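## Task

Take the foam block off the desk and set it on the top of the low shelf below the PACKING sign. The robot must not tip over or finish leaning. The block has to rest there by itself at the end, not be held in place by the robot.

## Robot and tools

Robot: a simulated Hello Robot Stretch 3 with one arm. It has a two-wheeled base (0.33 m long, 0.34 m wide), a lift that raises the arm along a mast, and a telescoping arm that reaches out to the robot's right side, ending in a wrist (yaw, pitch, roll) and a gripper. The arm cannot move forward, so to shift the gripper forward or back you drive the base. The base cannot slide sideways. Turning in place pivots about the point between the drive wheels, 0.05 m behind the front edge. Loose objects may occasionally get nudged by an outside push.

Frames: the base frame has its origin on the floor between the drive wheels, x forward, y left, z up. hand_pose is reported in it, at the point where closed fingertips meet. The odometry frame is the base frame as it was when the scene started; heading runs -3.142 to 3.142, positive to the left.

Cameras: head_camera and nav_camera ride on the head (aimed with head_pan_rad and head_tilt_rad); wrist_camera rides on the gripper. Each successful execute_actions result returns one picture per camera, taken when the call ends, plus a calibration line for any camera whose pose changed.

Tool execute_actions(actions): a list of actions run in sequence; an empty list just reports the state. If any part is invalid or out of range, the entire call is rejected and nothing new runs. Each action may contain "robot" (a command), "steps" (1 to 450 control steps at 30 per second; default 1) and "until" (a condition that ends the action early; only with steps). {"steps": n} alone waits.

The "robot" value is one of: a single command object; a list of up to 8 commands run one after another (a queue), which may include {"pause_s": s} with s up to 15 seconds; or {"stop": true}, which brakes everything and clears the queue. A command may hold:
- "base": exactly one key. {"translate_m": d} is a relative drive of d metres straight ahead from where the base is when that command begins (negative = backward), |d| at most 1. {"rotate_rad": r} is a relative turn in place of r radians, positive counter-clockwise seen from above (left), |r| at most 3.2.
- "joints": absolute target positions by name; unnamed joints keep their previous targets. lift_m 0 to 1.1 (arm height on the mast, metres); arm_m 0 to 0.52 (extension, metres); wrist_yaw_rad -1.345 to 4.42 (0 along the arm, positive swings toward the front, 3.0 folds over the base); wrist_pitch_rad -1.57 to 0.451 (0 level, negative tips fingertips down); wrist_roll_rad -2.911 to 2.911 (0 fingers side by side); gripper_m -0.089 to 0.179 (larger is wider; actual fingertip gap is about 0.007 m less when nearly shut, 0.025 m less fully open, zero below 0.007); head_pan_rad -3.953 to 1.73 (0 ahead, positive left, -1.57 looks along the arm); head_tilt_rad -1.53 to 0.419 (negative down).
- "contact_limits": {"arm_m": e}, effort percent 1 to 100 at which the arm's motion halts; smaller is gentler, too small halts at once. Lasts until the arm's next command.
Base and joint motions in one command start together and keep going through later actions. A new command takes over immediately; it discards the rest of any old queue. In a queue, the next command waits until the previous one ends "done" (for base and gripper, "off_target" also lets it proceed); other endings drop the rest.

Waiting: to run something and wait for it all to finish, use "steps": 450 with "until": {"robot": {"status": "ended"}}. You can also test fields, e.g. {"lift_m": [">", 0.3]} with operators =, !=, <, <=, >, >=, or a status word / ["!=", "moving"]. "any" instead of "robot" fires when any one motion or the queue ends. Don't wait on "=" for readings, since "done" allows a tolerance.

Tool zoom_image(camera, region): enlarges part of a camera's latest image; camera is head_camera, nav_camera or wrist_camera; region is [x0, y0, x1, y1] in image pixels from the top-left, at most 504 by 504.

Before calling it, make sure all motion has ended and the gripper has let go, since the object must stay put without the robot.

Result lines: base_status shows progress as (moved of goal) from wheel counts; joint_goals and joint_status per joint; statuses are moving, done, off_target (came to rest short, may still push), contact_stop (lift or arm hit something and went slack until next command), time_out, stopped, not_commanded, torque_fault (a wrist servo shut off for about 10 s). measured_speeds from encoders; refusals, queue and queue_left; "refused:"/"dropped:" lines name the failed goal (counting from 0); "replaced:" only reports how a prior motion ended. robot.on_its_own appears when the robot has changed a goal by itself, a joint is slack or off, a motor strains at rest, or base_tilt has shifted 3 degrees or more. motor_effort is in percent with peak in brackets, fairly noisy. lidar_m gives 12 distances in 30-degree sectors counter-clockwise from straight ahead, 0.17 m above the floor. wrist_depth_mm and head_depth_mm are 7x7 grids of median depths.

Gripping: command gripper_m smaller than the object's width to grasp; open at least 0.02 beyond the touching value to release. Neither reading nor "done" proves a grasp; check cameras. Re-send a different value to squeeze again.

Speed: full base speed (0.30 m/s, 1.9 rad/s) only when stowed: lift_m under 0.30, arm_m under 0.03, wrist_yaw_rad over 2.54; otherwise 0.10 m/s and 0.63 rad/s.

Safety: fold or unfold the wrist only with lift_m 0.32 to 0.95, wrist_pitch_rad -0.4, roll near 0; after folding, the lift may drop to 0.25. With wrist_yaw_rad below -0.4, keep pitch at -0.5 or lower. Pushing on something rigid with the gripper higher than about 0.45 m can tip the robot; never push twice after a contact_stop. Don't drive while holding, hooking or pressing something fixed. If the base snags or tilts, reverse the last move in small steps, pull the gripper free, and lower lift_m to about 0.2 if still tipped. Avoid drops, slams and hard pushes; they cost quality. Less robot time is better.

Each tool is called after "Request:" by a JSON object that holds its "method" and its "body", one argument or row to a line.

## Session

Request:
{"method": "execute_actions", "body": {
  "actions": []
}}

Scene clock: 0.00 s.
robot.base_odometry: x=+0.000 y=+0.000 heading=+0.000 (m, m, rad; robot's odometry frame)
robot.turned_by_wheels: +0.000 (rad since the last result)
robot.turned_by_imu: +0.000 (rad since the last result)
robot.base_tilt: forward=+1.9 right=+0.2 (deg)
robot.lidar_m: 1.13 0.91 1.17 1.09 1.09 1.04 1.54 1.38 0.76 0.65 0.65 0.74
robot.head_depth_mm: 1622 979 960 944 926 904 886 / 1654 1227 1143 1121 1096 1045 974 / 1643 1640 1418 1373 1346 1090 817 / 1574 1572 1564 1567 1538 1074 801 / 1521 1513 1505 1500 1480 1056 748 / 1464 1455 1441 1428 1415 1045 702 / 1411 1397 1385 1366 1372 1024 691
robot.base_status: not_commanded
robot.joint_positions: lift_m=+0.311 arm_m=-0.002 wrist_yaw_rad=+3.062 wrist_pitch_rad=-0.548 wrist_roll_rad=+0.007 gripper_m=+0.037 head_pan_rad=+0.013 head_tilt_rad=+0.012
robot.joint_goals: lift_m=+0.311 arm_m=-0.002 wrist_yaw_rad=+3.062 wrist_pitch_rad=-0.548 wrist_roll_rad=+0.007 gripper_m=+0.037 head_pan_rad=+0.013 head_tilt_rad=+0.012
robot.joint_status: lift_m=not_commanded arm_m=not_commanded wrist_yaw_rad=not_commanded wrist_pitch_rad=not_commanded wrist_roll_rad=not_commanded gripper_m=not_commanded head_pan_rad=not_commanded head_tilt_rad=not_commanded
robot.measured_speeds: translate_m=+0.000 rotate_rad=+0.000 lift_m=+0.000 arm_m=+0.000 wrist_yaw_rad=+0.000 wrist_pitch_rad=+0.000 wrist_roll_rad=+0.000 head_pan_rad=+0.000 head_tilt_rad=+0.000
robot: refusals=0 queue=idle queue_left=0
robot.motor_effort: left_wheel=+0 right_wheel=+1 lift_m=+26 arm_m=+0 wrist_yaw_rad=+0 wrist_pitch_rad=+7 wrist_roll_rad=+1 gripper_m=-1 head_pan_rad=+1 head_tilt_rad=+3 (%)
robot.hand_pose: x=-0.0049 y=+0.0626 z=+0.2959 quat_wxyz=(+0.219, +0.690, +0.164, +0.670) (m; robot's base frame)
robot.wrist_depth_mm: 653 857 - - - - - / 877 746 - - - - 929 / 925 856 - 918 840 801 728 / 741 757 - 725 675 640 600 / 682 671 635 610 582 540 517 / 596 569 549 - - 469 450 / 506 497 - - - 407 396
pictures: head_camera (sideways: a quarter turn clockwise sets it upright), nav_camera (sideways: a quarter turn counterclockwise sets it upright), wrist_camera
Images, in order (width x height): head_camera 896x504, nav_camera 672x504, wrist_camera 644x364.

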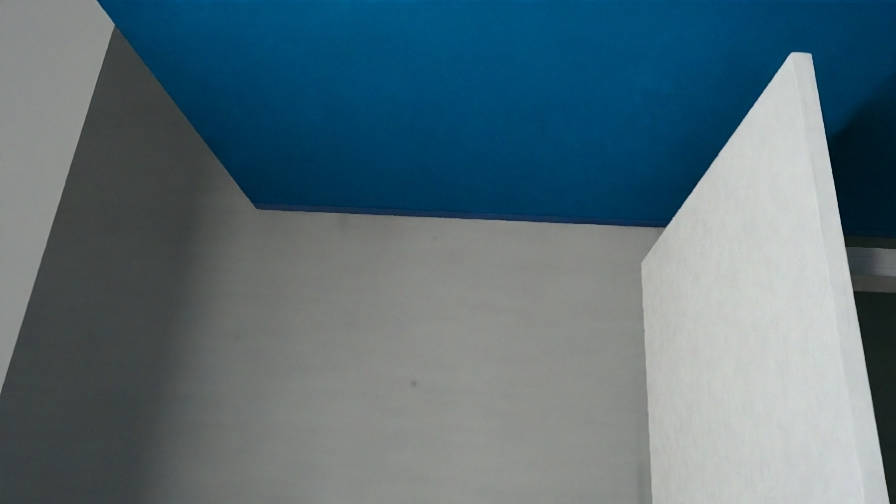

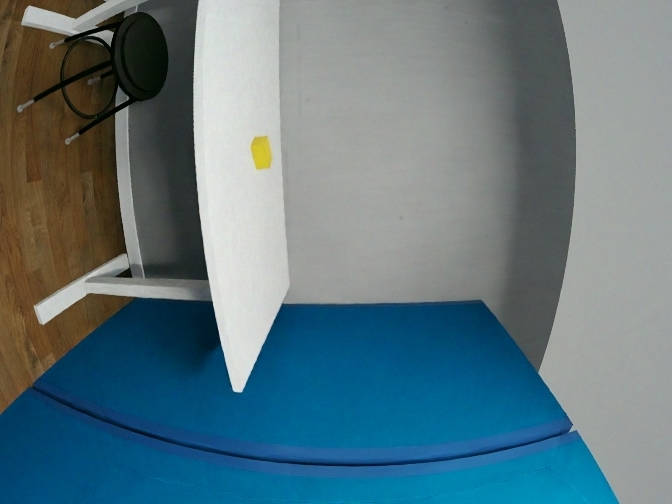

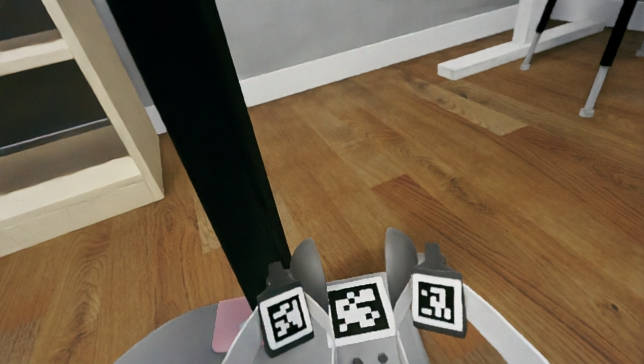

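Request:
{"method": "execute_actions", "body": {
  "actions": [
    {"robot":{"joints":{"head_pan_rad":0.5,"head_tilt_rad":-0.4}},"steps":90,"until":{"robot":{"status":"ended"}}}
  ]
}}

Request:
{"method": "execute_actions", "body": {
  "actions": [
    {"robot":{"joints":{"head_pan_rad":1.7,"head_tilt_rad":-0.3}},"steps":90,"until":{"robot":{"status":"ended"}}}
  ]
}}

Request:
{"method": "execute_actions", "body": {
  "actions": [
    {"robot":{"joints":{"head_pan_rad":-2.6}},"steps":190,"until":{"robot":{"status":"ended"}}}
  ]
}}

Scene clock: 3.53 s.
robot.base_odometry: x=+0.000 y=+0.000 heading=+0.000 (m, m, rad; robot's odometry frame)
robot.turned_by_wheels: +0.000 (rad since the last result)
robot.turned_by_imu: -0.001 (rad since the last result)
robot.base_tilt: forward=+2.0 right=+0.3 (deg)
robot.lidar_m: 1.12 0.91 1.18 1.09 1.09 1.04 1.54 1.37 0.77 0.65 0.65 0.74
robot.head_depth_mm: 1215 1294 1378 1117 834 1664 1336 / 1238 1314 1399 1088 819 1708 1454 / 1254 1338 1427 1060 1646 1737 1441 / 1277 1361 1448 1032 1680 1756 1431 / 1289 1382 1461 1015 1702 1777 1415 / 1313 1394 1477 993 1275 1587 1407 / 1328 1432 1504 969 1276 1126 1346
robot.base_status: not_commanded
robot.joint_positions: lift_m=+0.311 arm_m=-0.002 wrist_yaw_rad=+3.062 wrist_pitch_rad=-0.548 wrist_roll_rad=+0.007 gripper_m=+0.037 head_pan_rad=+0.493 head_tilt_rad=-0.394
robot.joint_goals: lift_m=+0.311 arm_m=-0.002 wrist_yaw_rad=+3.062 wrist_pitch_rad=-0.548 wrist_roll_rad=+0.007 gripper_m=+0.037 head_pan_rad=+0.500 head_tilt_rad=-0.400
robot.joint_status: lift_m=not_commanded arm_m=not_commanded wrist_yaw_rad=not_commanded wrist_pitch_rad=not_commanded wrist_roll_rad=not_commanded gripper_m=not_commanded head_pan_rad=done head_tilt_rad=done
robot.measured_speeds: translate_m=+0.000 rotate_rad=+0.000 lift_m=+0.000 arm_m=+0.000 wrist_yaw_rad=+0.000 wrist_pitch_rad=+0.000 wrist_roll_rad=+0.000 head_pan_rad=+0.000 head_tilt_rad=+0.000
robot: refusals=0 queue=done queue_left=0
robot.motor_effort: left_wheel=+0(0) right_wheel=+1(2) lift_m=+26(27) arm_m=+0(1) wrist_yaw_rad=+0(0) wrist_pitch_rad=+7(7) wrist_roll_rad=+1(1) gripper_m=-1(0) head_pan_rad=+4(33) head_tilt_rad=-3(36) (%)
robot.hand_pose: x=-0.0049 y=+0.0626 z=+0.2959 quat_wxyz=(+0.219, +0.690, +0.164, +0.670) (m; robot's base frame)
robot.wrist_depth_mm: 654 833 - - - - - / 877 755 - - - - 925 / 928 863 - 923 866 792 753 / 738 746 - 724 675 641 603 / 677 679 647 613 583 539 516 / 589 565 544 - - 470 450 / 504 501 - - - 410 398
pictures: head_camera (sideways: a quarter turn clockwise sets it upright), nav_camera (sideways: a quarter turn counterclockwise sets it upright), wrist_camera
camera_calibration (this result's frames):
head_camera: T_world_to_cam=[[-0.246468, -0.215293, -0.944935, 1.24867], [-0.427534, 0.899166, -0.0933512, 0.120577], [0.869752, 0.380984, -0.313661, 0.363225], [0, 0, 0, 1]] pos_world=[0.0433926, 0.022029, 1.3051]
nav_camera: T_world_to_cam=[[0.397883, 0.189308, 0.897692, -1.1287], [0.450029, -0.892944, -0.0111587, 0.0582908], [0.799477, 0.408427, -0.440482, 0.524724], [0, 0, 0, 1]] pos_world=[0.0033533, 0.051411, 1.24501]
wrist_camera: T_world_to_cam=[[0.986217, -0.100318, -0.131573, 0.0608011], [-0.165455, -0.596648, -0.785262, 0.313037], [0.000273325, 0.796208, -0.605023, 0.292617], [0, 0, 0, 1]] pos_world=[-0.0082497, -0.040112, 0.430856]
Images, in order (width x height): head_camera 896x504, nav_camera 672x504, wrist_camera 644x364.

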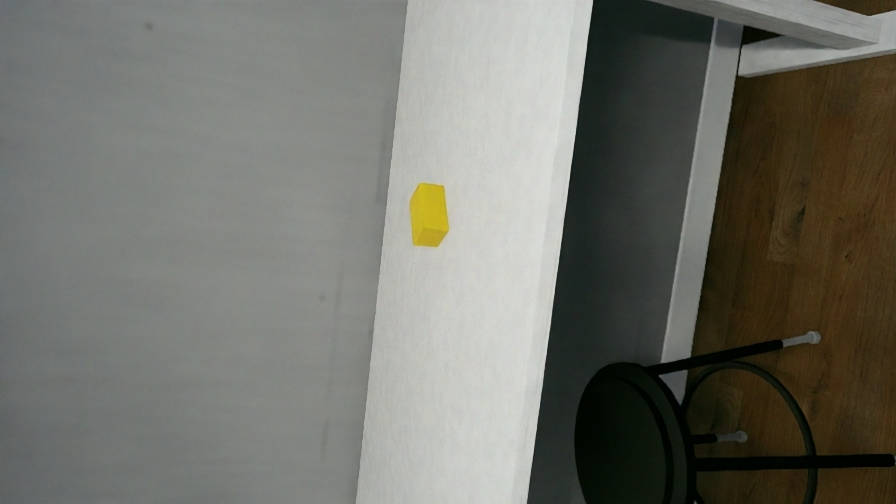

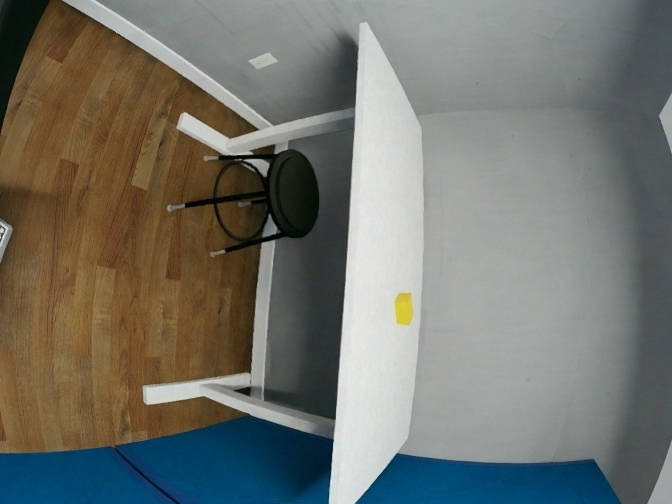

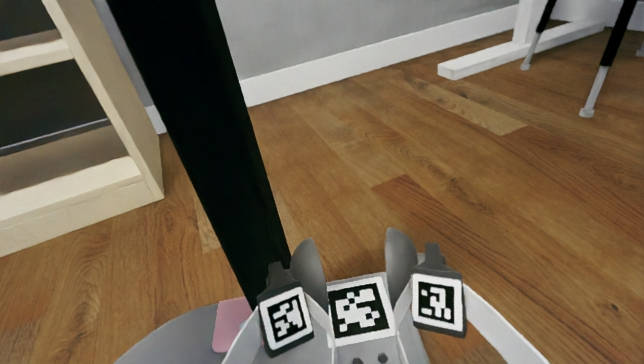

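Scene clock: 4.67 s.
robot.base_odometry: x=+0.000 y=+0.000 heading=+0.000 (m, m, rad; robot's odometry frame)
robot.turned_by_wheels: +0.000 (rad since the last result)
robot.turned_by_imu: +0.000 (rad since the last result)
robot.base_tilt: forward=+2.0 right=+0.2 (deg)
robot.lidar_m: 1.13 0.92 1.17 1.09 1.09 1.04 1.54 1.37 0.77 0.65 0.65 0.74
robot.head_depth_mm: 1026 1078 1146 1221 1300 1398 1489 / 995 1051 1112 1180 1263 1354 1437 / 975 1026 1082 1147 1223 1308 1392 / 950 1001 1055 1115 1190 1265 1351 / 930 972 1031 1086 1153 1226 1316 / 904 950 1000 1058 1124 1189 1271 / 887 925 975 1028 1089 1150 1225
robot.base_status: not_commanded
robot.joint_positions: lift_m=+0.311 arm_m=-0.002 wrist_yaw_rad=+3.062 wrist_pitch_rad=-0.548 wrist_roll_rad=+0.007 gripper_m=+0.037 head_pan_rad=+1.693 head_tilt_rad=-0.310
robot.joint_goals: lift_m=+0.311 arm_m=-0.002 wrist_yaw_rad=+3.062 wrist_pitch_rad=-0.548 wrist_roll_rad=+0.007 gripper_m=+0.037 head_pan_rad=+1.700 head_tilt_rad=-0.300
robot.joint_status: lift_m=not_commanded arm_m=not_commanded wrist_yaw_rad=not_commanded wrist_pitch_rad=not_commanded wrist_roll_rad=not_commanded gripper_m=not_commanded head_pan_rad=done head_tilt_rad=done
robot.measured_speeds: translate_m=+0.000 rotate_rad=+0.000 lift_m=+0.000 arm_m=+0.000 wrist_yaw_rad=+0.000 wrist_pitch_rad=+0.000 wrist_roll_rad=+0.000 head_pan_rad=+0.000 head_tilt_rad=+0.000
robot: refusals=0 queue=done queue_left=0
robot.motor_effort: left_wheel=+0(0) right_wheel=+1(1) lift_m=+26(27) arm_m=+0(1) wrist_yaw_rad=+0(0) wrist_pitch_rad=+7(7) wrist_roll_rad=+1(1) gripper_m=+0(0) head_pan_rad=+4(48) head_tilt_rad=+6(21) (%)
robot.hand_pose: x=-0.0049 y=+0.0626 z=+0.2959 quat_wxyz=(+0.219, +0.690, +0.164, +0.670) (m; robot's base frame)
robot.wrist_depth_mm: 654 848 - - - - - / 876 753 - - - - 910 / 944 856 - 908 852 777 729 / 733 731 - 728 686 643 602 / 685 682 644 607 586 542 516 / 595 572 546 - - 468 449 / 506 499 - - - 411 394
pictures: head_camera (sideways: a quarter turn clockwise sets it upright), nav_camera (sideways: a quarter turn counterclockwise sets it upright), wrist_camera
camera_calibration (this result's frames):
head_camera: T_world_to_cam=[[0.101491, -0.227302, -0.968521, 1.27736], [-0.993918, -0.0649913, -0.0888995, 0.118246], [-0.0427384, 0.971653, -0.232516, 0.26318], [0, 0, 0, 1]] pos_world=[-0.000865894, 0.0423128, 1.30886]
nav_camera: T_world_to_cam=[[-0.0228379, 0.362545, 0.931686, -1.17049], [0.995205, 0.0969008, -0.0133118, 0.0577697], [-0.0951073, 0.926915, -0.36302, 0.429378], [0, 0, 0, 1]] pos_world=[-0.0433873, 0.0207604, 1.24717]
wrist_camera: T_world_to_cam=[[0.986217, -0.100318, -0.131573, 0.0608012], [-0.165454, -0.596648, -0.785262, 0.313037], [0.00027314, 0.796208, -0.605023, 0.292617], [0, 0, 0, 1]] pos_world=[-0.00824973, -0.040112, 0.430856]
Images, in order (width x height): head_camera 896x504, nav_camera 672x504, wrist_camera 644x364.

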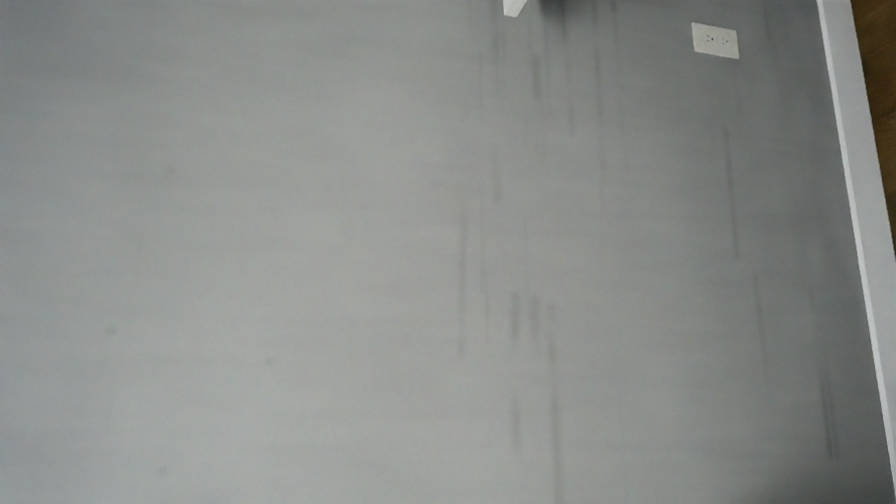

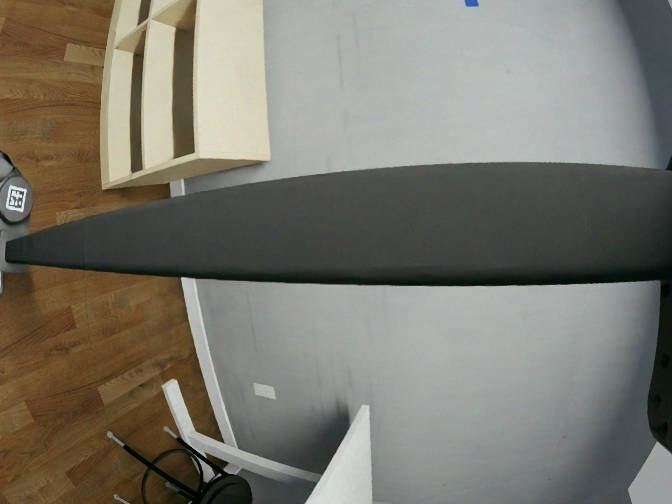

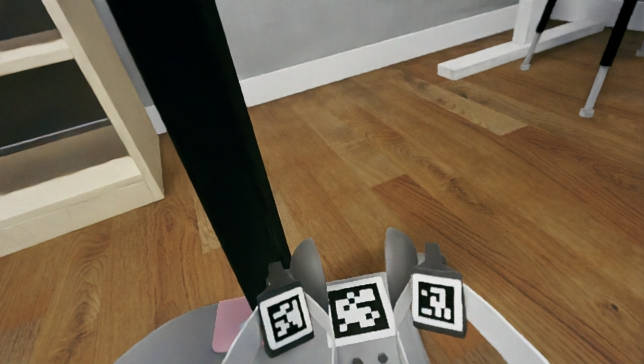

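Scene clock: 7.00 s.
robot.base_odometry: x=+0.000 y=+0.000 heading=+0.000 (m, m, rad; robot's odometry frame)
robot.turned_by_wheels: +0.000 (rad since the last result)
robot.turned_by_imu: +0.000 (rad since the last result)
robot.base_tilt: forward=+2.0 right=+0.1 (deg)
robot.lidar_m: 1.12 0.92 1.17 1.09 1.09 1.04 1.54 1.37 0.76 0.65 0.65 0.74
robot.head_depth_mm: 1913 1983 2077 2175 2299 2079 1592 / 1927 2020 2119 2227 2349 2049 1574 / 1988 2087 2187 2286 2420 2022 1559 / 2039 2121 2238 2367 2463 2013 1537 / 2099 2166 2285 2410 2505 1987 1532 / 2100 2215 2341 2444 2551 1970 1519 / 1114 1162 1216 1275 1332 1402 1406
robot.base_status: not_commanded
robot.joint_positions: lift_m=+0.311 arm_m=-0.002 wrist_yaw_rad=+3.062 wrist_pitch_rad=-0.548 wrist_roll_rad=+0.007 gripper_m=+0.037 head_pan_rad=-2.593 head_tilt_rad=-0.310
robot.joint_goals: lift_m=+0.311 arm_m=-0.002 wrist_yaw_rad=+3.062 wrist_pitch_rad=-0.548 wrist_roll_rad=+0.007 gripper_m=+0.037 head_pan_rad=-2.600 head_tilt_rad=-0.300
robot.joint_status: lift_m=not_commanded arm_m=not_commanded wrist_yaw_rad=not_commanded wrist_pitch_rad=not_commanded wrist_roll_rad=not_commanded gripper_m=not_commanded head_pan_rad=done head_tilt_rad=done
robot.measured_speeds: translate_m=+0.000 rotate_rad=+0.000 lift_m=+0.000 arm_m=+0.000 wrist_yaw_rad=+0.000 wrist_pitch_rad=+0.000 wrist_roll_rad=+0.000 head_pan_rad=+0.000 head_tilt_rad=+0.000
robot: refusals=0 queue=done queue_left=0
robot.motor_effort: left_wheel=+0(0) right_wheel=+2(1) lift_m=+27(27) arm_m=+1(0) wrist_yaw_rad=+0(0) wrist_pitch_rad=+7(7) wrist_roll_rad=+1(1) gripper_m=+0(1) head_pan_rad=-4(49) head_tilt_rad=+7(6) (%)
robot.hand_pose: x=-0.0049 y=+0.0626 z=+0.2959 quat_wxyz=(+0.219, +0.690, +0.164, +0.670) (m; robot's base frame)
robot.wrist_depth_mm: 655 843 - - - - - / 878 739 - - - - 908 / 925 865 - 919 841 805 741 / 736 743 - 722 679 641 609 / 678 672 633 603 582 542 508 / 592 557 548 - - 470 446 / 506 491 - - - 407 394
pictures: head_camera (sideways: a quarter turn clockwise sets it upright), nav_camera (sideways: a quarter turn counterclockwise sets it upright), wrist_camera
camera_calibration (this result's frames):
head_camera: T_world_to_cam=[[0.164835, 0.186458, -0.968536, 1.27699], [0.47065, -0.87783, -0.0888959, 0.109307], [-0.866786, -0.441189, -0.232454, 0.268125], [0, 0, 0, 1]] pos_world=[-0.0295317, -0.0238587, 1.30886]
nav_camera: T_world_to_cam=[[-0.320508, -0.170856, 0.93171, -1.16871], [-0.500235, 0.865787, -0.0133134, 0.066894], [-0.804388, -0.470341, -0.36296, 0.433627], [0, 0, 0, 1]] pos_world=[0.00768783, -0.0536438, 1.24717]
wrist_camera: T_world_to_cam=[[0.986217, -0.100318, -0.131573, 0.0608012], [-0.165454, -0.596648, -0.785262, 0.313037], [0.000273148, 0.796208, -0.605023, 0.292617], [0, 0, 0, 1]] pos_world=[-0.00824973, -0.040112, 0.430856]
Images, in order (width x height): head_camera 896x504, nav_camera 672x504, wrist_camera 644x364.

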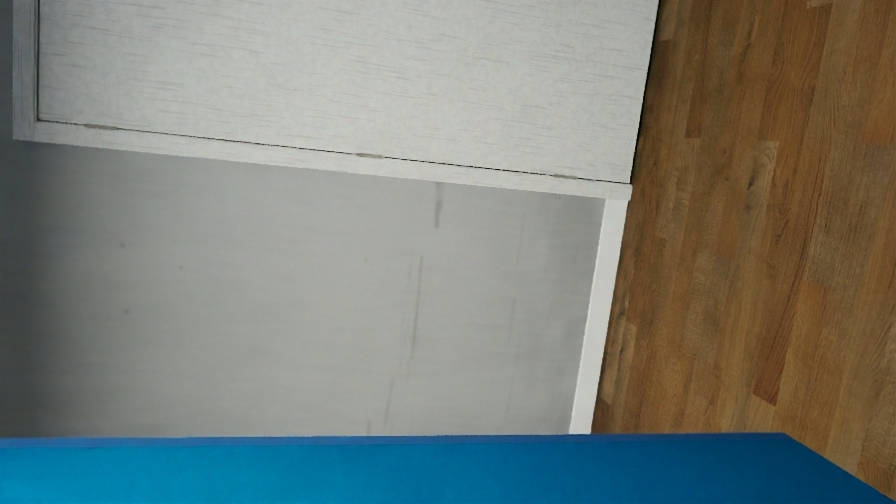

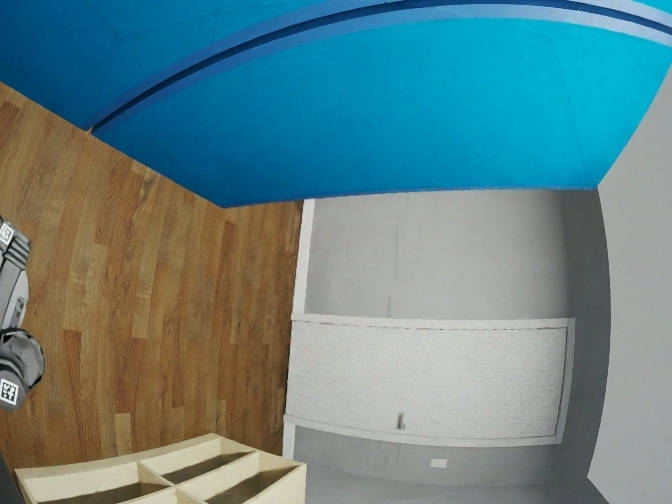

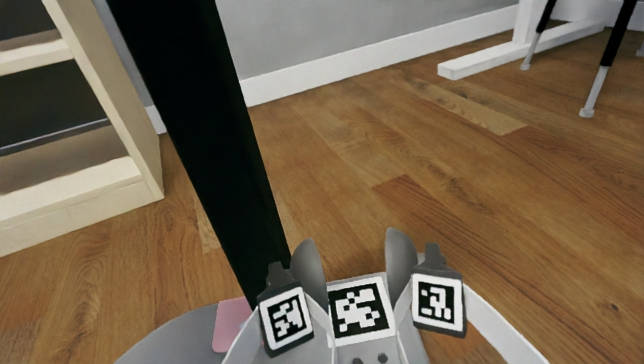

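Request:
{"method": "execute_actions", "body": {
  "actions": [
    {"robot":[{"base":{"rotate_rad":0.26},"joints":{"lift_m":0.9,"wrist_pitch_rad":-0.4,"head_pan_rad":-1.57,"head_tilt_rad":-0.5}},{"base":{"translate_m":0.3},"joints":{"wrist_yaw_rad":0,"gripper_m":0.179}},{"joints":{"lift_m":1.09,"wrist_pitch_rad":0}},{"base":{"rotate_rad":1.57}},{"base":{"translate_m":0.1}}],"steps":450,"until":{"robot":{"status":"ended"}}}
  ]
}}

Scene clock: 28.97 s.
robot.base_odometry: x=+0.290 y=+0.077 heading=+1.474 (m, m, rad; robot's odometry frame)
robot.turned_by_wheels: +1.474 (rad since the last result)
robot.turned_by_imu: +1.452 (rad since the last result)
robot.base_tilt: forward=+1.2 right=+0.9 (deg)
robot.lidar_m: 1.11 1.10 0.85 1.29 1.69 0.81 0.65 0.64 0.70 0.85 0.84 0.67
robot.head_depth_mm: 783 - - - - - 972 / 879 889 - - - - 1121 / 1027 1060 - - - - 1267 / 1102 1165 - - - - 1253 / 1050 1129 1182 790 549 1524 1276 / 1003 1086 1156 737 554 1509 1296 / 961 1039 1091 763 546 1448 1287
robot.base_status: moving (rotate_rad +1.2138 of +1.5700)
robot.joint_positions: lift_m=+1.089 arm_m=-0.002 wrist_yaw_rad=+0.001 wrist_pitch_rad=-0.026 wrist_roll_rad=+0.007 gripper_m=+0.179 head_pan_rad=-1.577 head_tilt_rad=-0.494
robot.joint_goals: lift_m=+1.090 arm_m=-0.002 wrist_yaw_rad=+0.000 wrist_pitch_rad=+0.000 wrist_roll_rad=+0.007 gripper_m=+0.179 head_pan_rad=-1.570 head_tilt_rad=-0.500
robot.joint_status: lift_m=done arm_m=not_commanded wrist_yaw_rad=done wrist_pitch_rad=done wrist_roll_rad=not_commanded gripper_m=done head_pan_rad=done head_tilt_rad=done
robot.measured_speeds: translate_m=+0.000 rotate_rad=+0.634 lift_m=+0.000 arm_m=+0.000 wrist_yaw_rad=+0.000 wrist_pitch_rad=+0.000 wrist_roll_rad=+0.000 head_pan_rad=+0.000 head_tilt_rad=+0.000
robot: refusals=0 queue=running queue_left=1
robot.motor_effort: left_wheel=-2(5) right_wheel=+4(6) lift_m=+37(38) arm_m=+1(0) wrist_yaw_rad=-1(3) wrist_pitch_rad=+15(17) wrist_roll_rad=+1(1) gripper_m=+0(83) head_pan_rad=+3(48) head_tilt_rad=-4(25) (%)
robot.hand_pose: x=-0.0212 y=-0.3983 z=+1.1974 quat_wxyz=(+0.705, +0.010, -0.709, -0.009) (m; robot's base frame)
robot.wrist_depth_mm: 785 844 915 - 780 561 444 / 772 866 938 - 809 580 451 / 784 853 943 - 854 592 465 / 800 877 962 - 874 621 477 / 792 869 933 - 923 633 467 / 797 854 840 735 674 635 - / 683 - 589 550 518 480 484
pictures: head_camera (sideways: a quarter turn clockwise sets it upright), nav_camera (sideways: a quarter turn counterclockwise sets it upright), wrist_camera
camera_calibration (this result's frames):
head_camera: T_world_to_cam=[[-0.0705564, 0.411527, -0.908662, 1.20026], [0.994182, -0.0453129, -0.0977188, 0.117578], [-0.0813881, -0.91027, -0.405936, 0.489113], [0, 0, 0, 1]] pos_world=[0.00759975, -0.0433857, 1.30067]
nav_camera: T_world_to_cam=[[-0.0246763, -0.526773, 0.849647, -1.06346], [-0.999417, 0.0330546, -0.00853256, 0.0637122], [-0.02359, -0.849363, -0.527282, 0.642687], [0, 0, 0, 1]] pos_world=[0.0525938, -0.0164343, 1.24299]
wrist_camera: T_world_to_cam=[[-0.991015, -0.0479961, -0.12484, 0.120099], [0.11738, 0.135319, -0.983824, 1.27851], [0.0641129, -0.989639, -0.12847, -0.0755613], [0, 0, 0, 1]] pos_world=[-0.0262076, -0.242021, 1.26312]
Images, in order (width x height): head_camera 896x504, nav_camera 672x504, wrist_camera 644x364.

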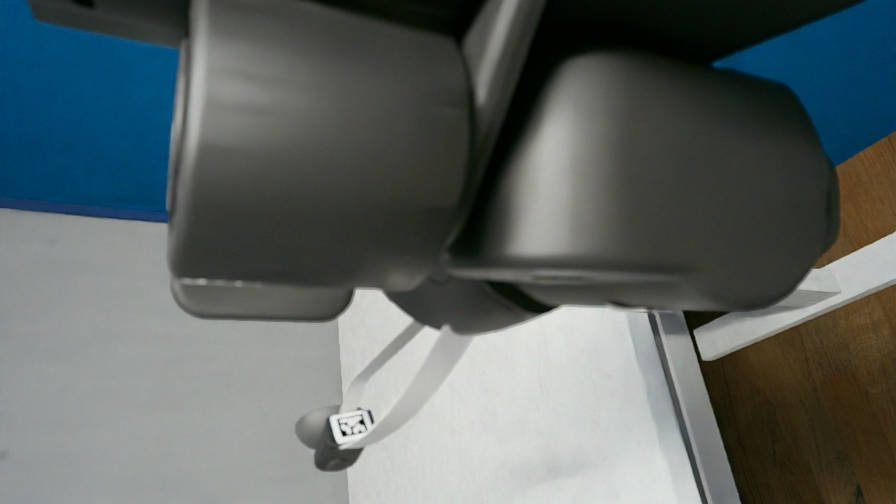

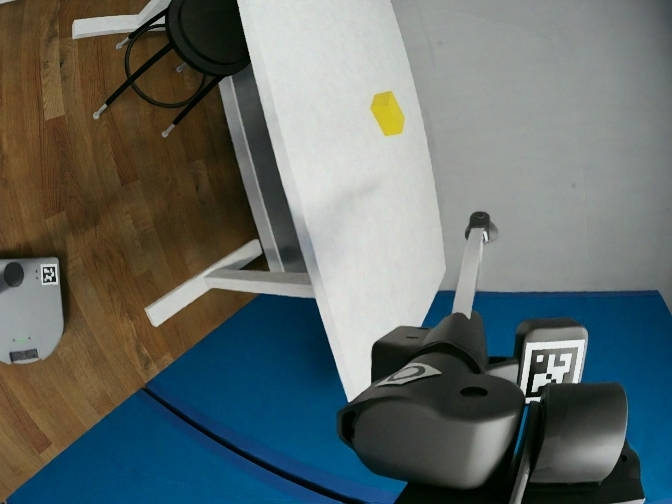

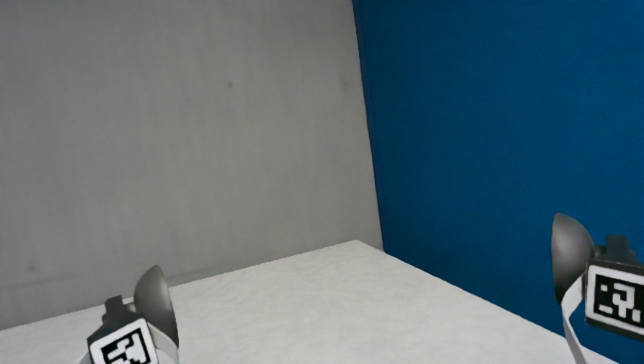

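Request:
{"method": "execute_actions", "body": {
  "actions": [
    {"steps":150,"until":{"robot":{"status":"ended"}}},
    {"robot":{"joints":{"lift_m":0.95,"arm_m":0.1}},"steps":150,"until":{"robot":{"status":"ended"}}}
  ]
}}

Scene clock: 34.50 s.
robot.base_odometry: x=+0.264 y=+0.174 heading=+1.830 (m, m, rad; robot's odometry frame)
robot.turned_by_wheels: +0.356 (rad since the last result)
robot.turned_by_imu: +0.351 (rad since the last result)
robot.base_tilt: forward=+2.0 right=+0.2 (deg)
robot.lidar_m: 1.00 0.77 1.24 2.55 1.10 0.78 0.74 0.76 0.89 1.20 0.61 0.88
robot.head_depth_mm: 1024 1107 1196 862 - - 1285 / 1007 1097 1182 873 - - 1243 / 994 1086 1160 878 - - 1301 / 991 1070 1150 865 - - 1287 / 982 1058 1132 769 581 1512 1307 / 973 1053 1113 824 550 1457 1301 / 966 1038 1104 763 544 918 1252
robot.base_status: done (translate_m +0.1000 of +0.1000)
robot.joint_positions: lift_m=+0.951 arm_m=+0.100 wrist_yaw_rad=+0.001 wrist_pitch_rad=-0.026 wrist_roll_rad=+0.007 gripper_m=+0.179 head_pan_rad=-1.577 head_tilt_rad=-0.494
robot.joint_goals: lift_m=+0.950 arm_m=+0.100 wrist_yaw_rad=+0.000 wrist_pitch_rad=+0.000 wrist_roll_rad=+0.007 gripper_m=+0.179 head_pan_rad=-1.570 head_tilt_rad=-0.500
robot.joint_status: lift_m=done arm_m=done wrist_yaw_rad=done wrist_pitch_rad=done wrist_roll_rad=not_commanded gripper_m=done head_pan_rad=done head_tilt_rad=done
robot.measured_speeds: translate_m=+0.000 rotate_rad=+0.000 lift_m=+0.000 arm_m=+0.000 wrist_yaw_rad=+0.000 wrist_pitch_rad=+0.000 wrist_roll_rad=+0.000 head_pan_rad=+0.000 head_tilt_rad=+0.000
robot: refusals=0 queue=done queue_left=0
robot.motor_effort: left_wheel=-1(3) right_wheel=+3(6) lift_m=+15(36) arm_m=+6(8) wrist_yaw_rad=-1(1) wrist_pitch_rad=+15(15) wrist_roll_rad=+1(1) gripper_m=+0(0) head_pan_rad=+3(4) head_tilt_rad=-4(4) (%)
robot.hand_pose: x=-0.0212 y=-0.5001 z=+1.0585 quat_wxyz=(+0.705, +0.010, -0.709, -0.009) (m; robot's base frame)
robot.wrist_depth_mm: 809 820 814 810 807 797 789 / 818 834 827 807 821 815 814 / 814 830 841 832 834 834 825 / 857 853 858 840 847 834 791 / 872 850 777 653 580 512 489 / 577 543 457 405 380 353 - / 386 - 329 305 286 268 245
pictures: head_camera (sideways: a quarter turn clockwise sets it upright), nav_camera (sideways: a quarter turn counterclockwise sets it upright), wrist_camera
camera_calibration (this result's frames):
head_camera: T_world_to_cam=[[-0.0705612, 0.411538, -0.908657, 1.20025], [0.994182, -0.0453, -0.0977193, 0.117579], [-0.0813774, -0.910266, -0.405947, 0.489127], [0, 0, 0, 1]] pos_world=[0.00760025, -0.0433857, 1.30066]
nav_camera: T_world_to_cam=[[-0.0246702, -0.526784, 0.849641, -1.06345], [-0.999418, 0.033043, -0.00853223, 0.0637118], [-0.0235801, -0.849356, -0.527293, 0.642701], [0, 0, 0, 1]] pos_world=[0.052594, -0.016433, 1.24299]
wrist_camera: T_world_to_cam=[[-0.991022, -0.0478831, -0.12483, 0.0978897], [0.117399, 0.135111, -0.983851, 1.15559], [0.0639758, -0.989673, -0.128277, -0.194332], [0, 0, 0, 1]] pos_world=[-0.0262213, -0.34377, 1.12422]
Images, in order (width x height): head_camera 896x504, nav_camera 672x504, wrist_camera 644x364.

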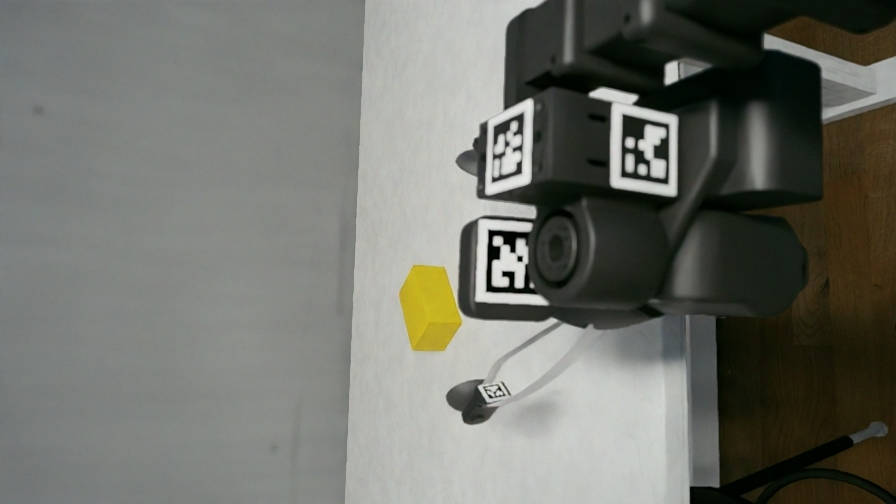

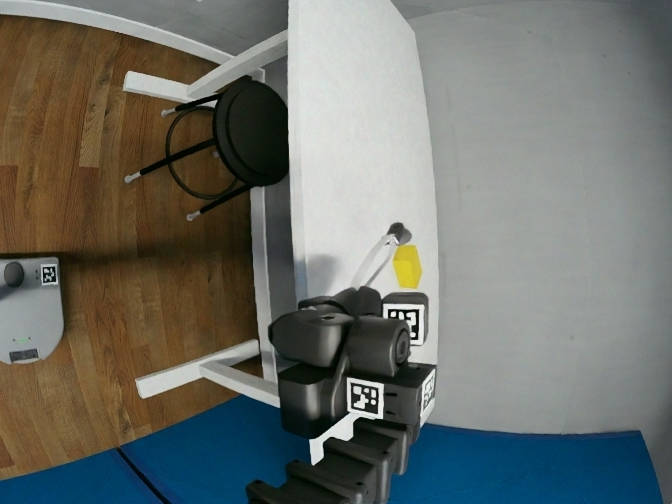

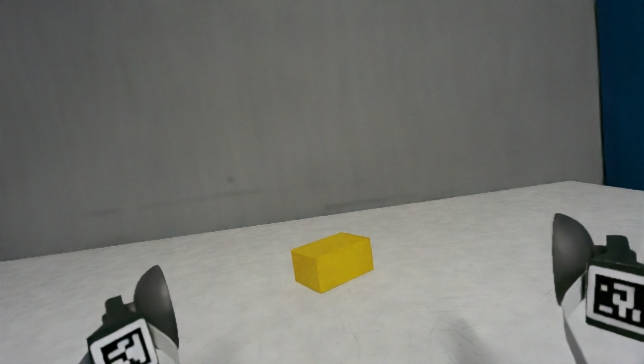

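Request:
{"method": "execute_actions", "body": {
  "actions": [
    {"robot":{"base":{"translate_m":0.02},"joints":{"lift_m":0.87,"arm_m":0.26}},"steps":150,"until":{"robot":{"status":"ended"}}}
  ]
}}

Scene clock: 38.73 s.
robot.base_odometry: x=+0.259 y=+0.193 heading=+1.830 (m, m, rad; robot's odometry frame)
robot.turned_by_wheels: +0.000 (rad since the last result)
robot.turned_by_imu: -0.001 (rad since the last result)
robot.base_tilt: forward=+2.0 right=+0.2 (deg)
robot.lidar_m: 0.98 0.76 1.23 2.56 1.13 0.80 0.76 0.78 0.91 0.80 0.59 1.02
robot.head_depth_mm: 1021 1108 1194 861 597 - - / 1011 1099 1181 844 - - 1343 / 1000 1089 1170 883 - 1551 1337 / 990 1068 1148 866 - 1524 1324 / 976 1060 1130 784 557 1510 1314 / 973 1054 1119 779 553 1454 1298 / 958 1040 1103 764 545 884 1258
robot.base_status: done (translate_m +0.0200 of +0.0200)
robot.joint_positions: lift_m=+0.879 arm_m=+0.259 wrist_yaw_rad=+0.000 wrist_pitch_rad=+0.004 wrist_roll_rad=+0.008 gripper_m=+0.179 head_pan_rad=-1.577 head_tilt_rad=-0.494
robot.joint_goals: lift_m=+0.879 arm_m=+0.260 wrist_yaw_rad=+0.000 wrist_pitch_rad=+0.000 wrist_roll_rad=+0.008 gripper_m=+0.179 head_pan_rad=-1.570 head_tilt_rad=-0.500
robot.joint_status: lift_m=contact_stop arm_m=done wrist_yaw_rad=done wrist_pitch_rad=done wrist_roll_rad=not_commanded gripper_m=done head_pan_rad=done head_tilt_rad=done
robot.measured_speeds: translate_m=+0.000 rotate_rad=+0.000 lift_m=+0.000 arm_m=+0.000 wrist_yaw_rad=+0.000 wrist_pitch_rad=+0.000 wrist_roll_rad=+0.000 head_pan_rad=+0.000 head_tilt_rad=+0.000
robot: refusals=0 queue=dropped queue_left=0
robot.on_its_own: lift_m is slack since a contact_stop, until your next command for it (your +0.870 is given up)
robot.motor_effort: left_wheel=-1(4) right_wheel=+3(7) lift_m=+26(21) arm_m=+9(9) wrist_yaw_rad=+0(1) wrist_pitch_rad=-2(17) wrist_roll_rad=+0(0) gripper_m=+0(1) head_pan_rad=+3(3) head_tilt_rad=-3(4) (%)
robot.hand_pose: x=-0.0214 y=-0.6607 z=+0.9947 quat_wxyz=(+0.705, -0.001, -0.710, +0.001) (m; robot's base frame)
robot.wrist_depth_mm: 674 663 663 666 661 665 670 / 674 681 667 678 668 677 671 / 674 693 687 680 685 678 689 / 688 690 688 693 694 672 545 / 702 686 562 270 345 343 331 / 393 375 308 239 253 230 - / 251 - 214 199 185 173 158
pictures: head_camera (sideways: a quarter turn clockwise sets it upright), nav_camera (sideways: a quarter turn counterclockwise sets it upright), wrist_camera
camera_calibration (this result's frames):
head_camera: T_world_to_cam=[[-0.0705825, 0.412173, -0.908368, 1.19987], [0.994186, -0.0451704, -0.0977469, 0.117614], [-0.0813199, -0.909985, -0.406588, 0.489961], [0, 0, 0, 1]] pos_world=[0.00760292, -0.0433847, 1.30063]
nav_camera: T_world_to_cam=[[-0.0246416, -0.527384, 0.84927, -1.06297], [-0.999419, 0.0329878, -0.00851328, 0.0636871], [-0.0235258, -0.848987, -0.52789, 0.643478], [0, 0, 0, 1]] pos_world=[0.0525952, -0.0163887, 1.24297]
wrist_camera: T_world_to_cam=[[-0.990981, -0.0511356, -0.123865, 0.079026], [0.117947, 0.105904, -0.987356, 1.09875], [0.0636069, -0.993061, -0.0989174, -0.392853], [0, 0, 0, 1]] pos_world=[-0.0262938, -0.502448, 1.05579]
Images, in order (width x height): head_camera 896x504, nav_camera 672x504, wrist_camera 644x364.

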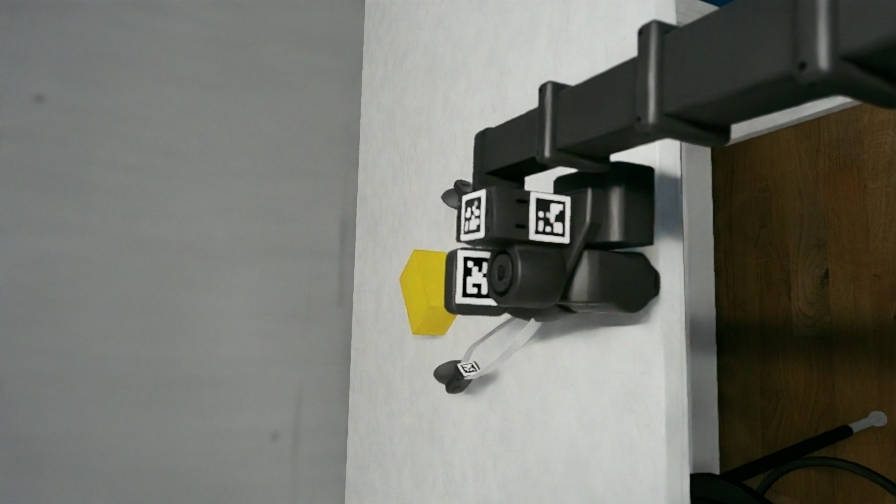

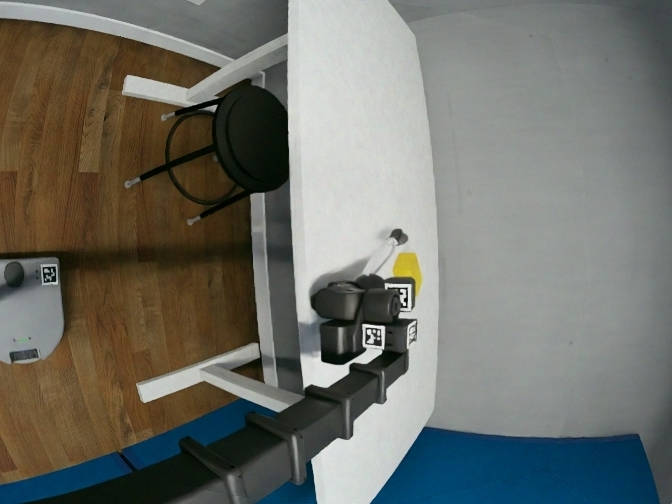

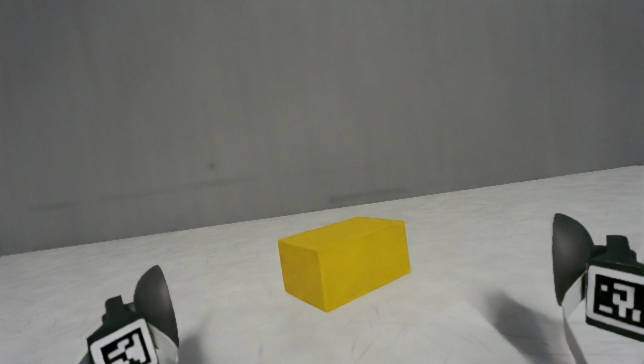

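Request:
{"method": "execute_actions", "body": {
  "actions": [
    {"robot":[{"joints":{"lift_m":0.915,"wrist_pitch_rad":-0.2}},{"joints":{"arm_m":0.38}},{"joints":{"gripper_m":0.02}},{"joints":{"lift_m":0.97}},{"joints":{"arm_m":0.0}},{"base":{"rotate_rad":1.57},"joints":{"head_pan_rad":-0.8,"head_tilt_rad":-0.3}}],"steps":450,"until":{"robot":{"status":"ended"}}}
  ]
}}

Scene clock: 54.10 s.
robot.base_odometry: x=+0.259 y=+0.193 heading=-2.883 (m, m, rad; robot's odometry frame)
robot.turned_by_wheels: +1.570 (rad since the last result)
robot.turned_by_imu: +1.547 (rad since the last result)
robot.base_tilt: forward=+2.1 right=+0.1 (deg)
robot.lidar_m: 1.78 1.14 0.80 0.76 0.78 0.90 0.80 0.60 0.88 0.98 0.76 1.23
robot.head_depth_mm: 858 890 916 949 985 1022 1065 / 921 952 987 1026 1066 1103 1155 / 988 1020 1065 1103 1149 1175 1244 / 1062 1105 1154 1200 1260 1074 1053 / 1151 1206 1254 1319 1359 1060 913 / 1260 1321 1383 1460 1478 1050 1115 / 1383 1460 1537 1628 1454 1185 1229
robot.base_status: done (rotate_rad +1.5699 of +1.5700)
robot.joint_positions: lift_m=+0.969 arm_m=+0.000 wrist_yaw_rad=+0.000 wrist_pitch_rad=-0.222 wrist_roll_rad=+0.008 gripper_m=+0.021 head_pan_rad=-0.807 head_tilt_rad=-0.310
robot.joint_goals: lift_m=+0.970 arm_m=+0.000 wrist_yaw_rad=+0.000 wrist_pitch_rad=-0.200 wrist_roll_rad=+0.008 gripper_m=+0.020 head_pan_rad=-0.800 head_tilt_rad=-0.300
robot.joint_status: lift_m=done arm_m=done wrist_yaw_rad=done wrist_pitch_rad=done wrist_roll_rad=not_commanded gripper_m=done head_pan_rad=done head_tilt_rad=done
robot.measured_speeds: translate_m=+0.000 rotate_rad=+0.000 lift_m=+0.000 arm_m=+0.000 wrist_yaw_rad=+0.000 wrist_pitch_rad=+0.000 wrist_roll_rad=+0.000 head_pan_rad=+0.000 head_tilt_rad=+0.000
robot: refusals=0 queue=done queue_left=0
robot.motor_effort: left_wheel=-1(5) right_wheel=+3(5) lift_m=+37(31) arm_m=-5(7) wrist_yaw_rad=+0(2) wrist_pitch_rad=+12(24) wrist_roll_rad=+0(0) gripper_m=-16(98) head_pan_rad=+4(43) head_tilt_rad=+6(29) (%)
robot.hand_pose: x=-0.0216 y=-0.3900 z=+1.0283 quat_wxyz=(+0.700, +0.078, -0.705, -0.079) (m; robot's base frame)
robot.wrist_depth_mm: 631 642 646 656 662 664 677 / 667 666 676 692 702 705 702 / 698 698 727 726 729 723 725 / 728 735 748 749 745 767 478 / 760 770 798 169 169 817 811 / 795 824 819 156 145 852 887 / 840 857 865 899 896 922 917
pictures: head_camera (sideways: a quarter turn clockwise sets it upright), nav_camera (sideways: a quarter turn counterclockwise sets it upright), wrist_camera
camera_calibration (this result's frames):
head_camera: T_world_to_cam=[[-0.217398, 0.12133, -0.968513, 1.2793], [0.757204, 0.6471, -0.0889015, 0.107567], [0.615938, -0.752689, -0.23255, 0.259206], [0, 0, 0, 1]] pos_world=[0.0370117, -0.0297218, 1.30886]
nav_camera: T_world_to_cam=[[0.235364, -0.276745, 0.931674, -1.17205], [-0.739134, -0.673427, -0.013311, 0.0683481], [0.631098, -0.685499, -0.363052, 0.424991], [0, 0, 0, 1]] pos_world=[0.0581663, 0.0129997, 1.24717]
wrist_camera: T_world_to_cam=[[-0.990978, -0.0212376, -0.132329, 0.117167], [0.118421, 0.32359, -0.938758, 1.13823], [0.0627573, -0.945959, -0.318156, 0.123043], [0, 0, 0, 1]] pos_world=[-0.0264027, -0.249439, 1.12318]
Images, in order (width x height): head_camera 896x504, nav_camera 672x504, wrist_camera 644x364.

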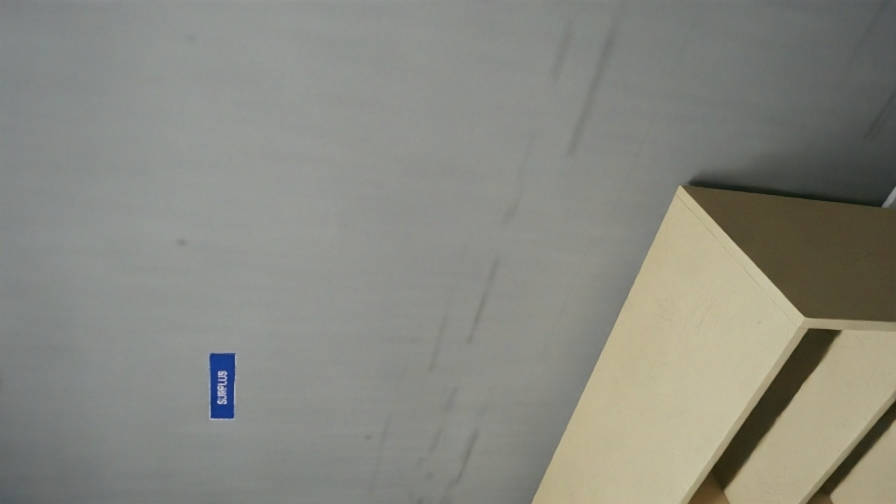

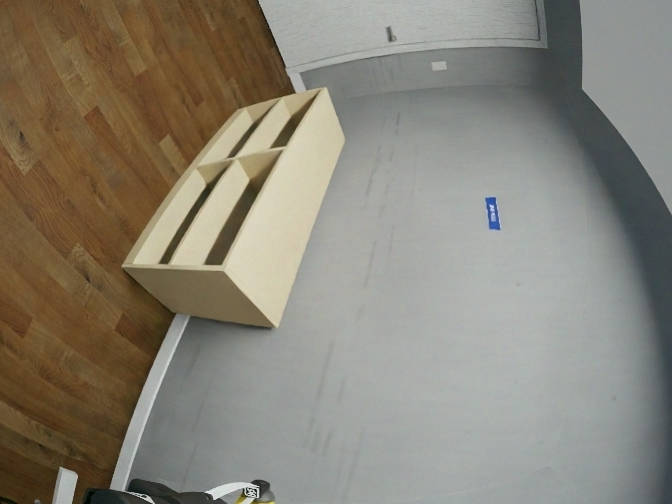

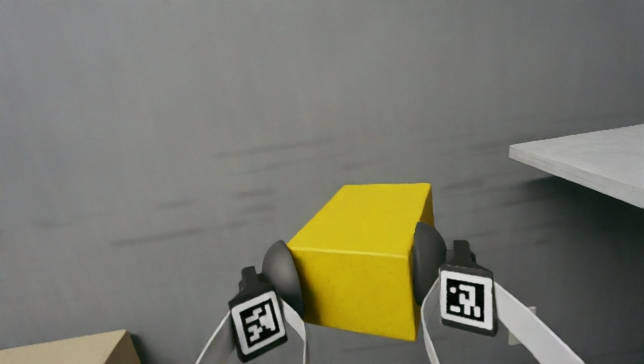

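Wrong shelf; go around the partition.

Request:
{"method": "execute_actions", "body": {
  "actions": [
    {"robot":[{"base":{"translate_m":0.95},"joints":{"head_pan_rad":1.5}},{"base":{"translate_m":0.7}}],"steps":450,"until":{"robot":{"status":"ended"}}},
    {"steps":200,"until":{"robot":{"status":"ended"}}}
  ]
}}

Scene clock: 74.00 s.
robot.base_odometry: x=-1.336 y=-0.228 heading=-2.883 (m, m, rad; robot's odometry frame)
robot.turned_by_wheels: +0.000 (rad since the last result)
robot.turned_by_imu: +0.000 (rad since the last result)
robot.base_tilt: forward=+2.0 right=+0.1 (deg)
robot.lidar_m: 0.91 0.93 1.26 0.84 0.86 1.14 2.18 0.72 0.73 0.46 0.92 0.96
robot.head_depth_mm: 1723 1701 1705 1704 1686 1676 1540 / 2153 2152 2130 2151 2124 1970 1575 / 2892 2941 2895 2912 2675 2028 1562 / 3440 3651 3881 3910 2832 1989 1543 / 3362 3549 3788 3909 2834 1994 1529 / 3076 3499 3636 3690 2461 1803 1466 / 678 710 747 788 834 883 944
robot.base_status: done (translate_m +0.7000 of +0.7000)
robot.joint_positions: lift_m=+0.969 arm_m=+0.000 wrist_yaw_rad=+0.000 wrist_pitch_rad=-0.222 wrist_roll_rad=+0.008 gripper_m=+0.021 head_pan_rad=+1.493 head_tilt_rad=-0.310
robot.joint_goals: lift_m=+0.970 arm_m=+0.000 wrist_yaw_rad=+0.000 wrist_pitch_rad=-0.200 wrist_roll_rad=+0.008 gripper_m=+0.020 head_pan_rad=+1.500 head_tilt_rad=-0.300
robot.joint_status: lift_m=done arm_m=done wrist_yaw_rad=done wrist_pitch_rad=done wrist_roll_rad=not_commanded gripper_m=done head_pan_rad=done head_tilt_rad=done
robot.measured_speeds: translate_m=+0.000 rotate_rad=+0.000 lift_m=+0.000 arm_m=+0.000 wrist_yaw_rad=+0.000 wrist_pitch_rad=+0.000 wrist_roll_rad=+0.000 head_pan_rad=+0.000 head_tilt_rad=+0.000
robot: refusals=0 queue=done queue_left=0
robot.motor_effort: left_wheel=-2(3) right_wheel=+2(6) lift_m=+37(37) arm_m=-4(5) wrist_yaw_rad=+1(0) wrist_pitch_rad=+12(12) wrist_roll_rad=+1(0) gripper_m=-16(16) head_pan_rad=+4(48) head_tilt_rad=+6(7) (%)
robot.hand_pose: x=-0.0216 y=-0.3900 z=+1.0283 quat_wxyz=(+0.700, +0.078, -0.705, -0.079) (m; robot's base frame)
robot.wrist_depth_mm: 564 581 571 582 598 595 608 / 581 603 608 613 619 620 633 / 628 625 626 639 649 656 655 / 646 656 657 667 664 683 694 / 689 691 695 169 168 706 731 / 716 730 721 156 144 763 758 / 758 771 777 658 610 601 597
pictures: head_camera (sideways: a quarter turn clockwise sets it upright), nav_camera (sideways: a quarter turn counterclockwise sets it upright), wrist_camera
camera_calibration (this result's frames):
head_camera: T_world_to_cam=[[0.0543418, -0.242797, -0.968554, 1.27769], [-0.987029, 0.13369, -0.0888918, 0.118194], [0.151069, 0.960821, -0.232383, 0.261824], [0, 0, 0, 1]] pos_world=[0.00767534, 0.0428524, 1.30886]
nav_camera: T_world_to_cam=[[0.049602, 0.359732, 0.931736, -1.171], [0.994628, -0.102658, -0.0133152, 0.0577776], [0.0908598, 0.927391, -0.362892, 0.428078], [0, 0, 0, 1]] pos_world=[-0.0382785, 0.0301817, 1.24718]
wrist_camera: T_world_to_cam=[[-0.990978, -0.0212378, -0.132329, 0.117167], [0.118421, 0.32359, -0.938758, 1.13823], [0.0627575, -0.945959, -0.318156, 0.123043], [0, 0, 0, 1]] pos_world=[-0.0264027, -0.249439, 1.12318]
Images, in order (width x height): head_camera 896x504, nav_camera 672x504, wrist_camera 644x364.

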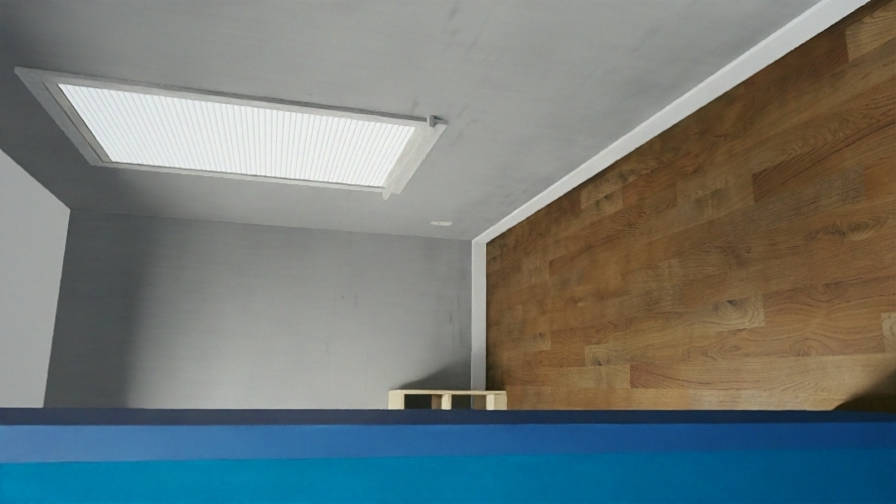

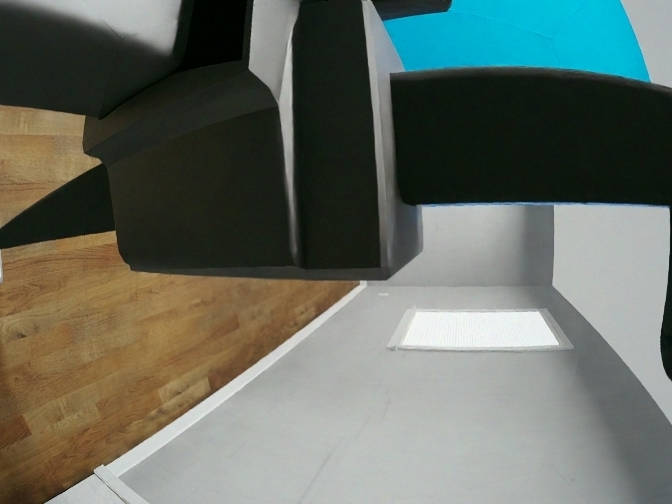

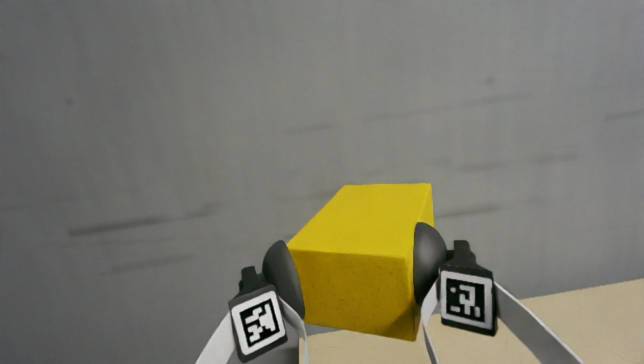

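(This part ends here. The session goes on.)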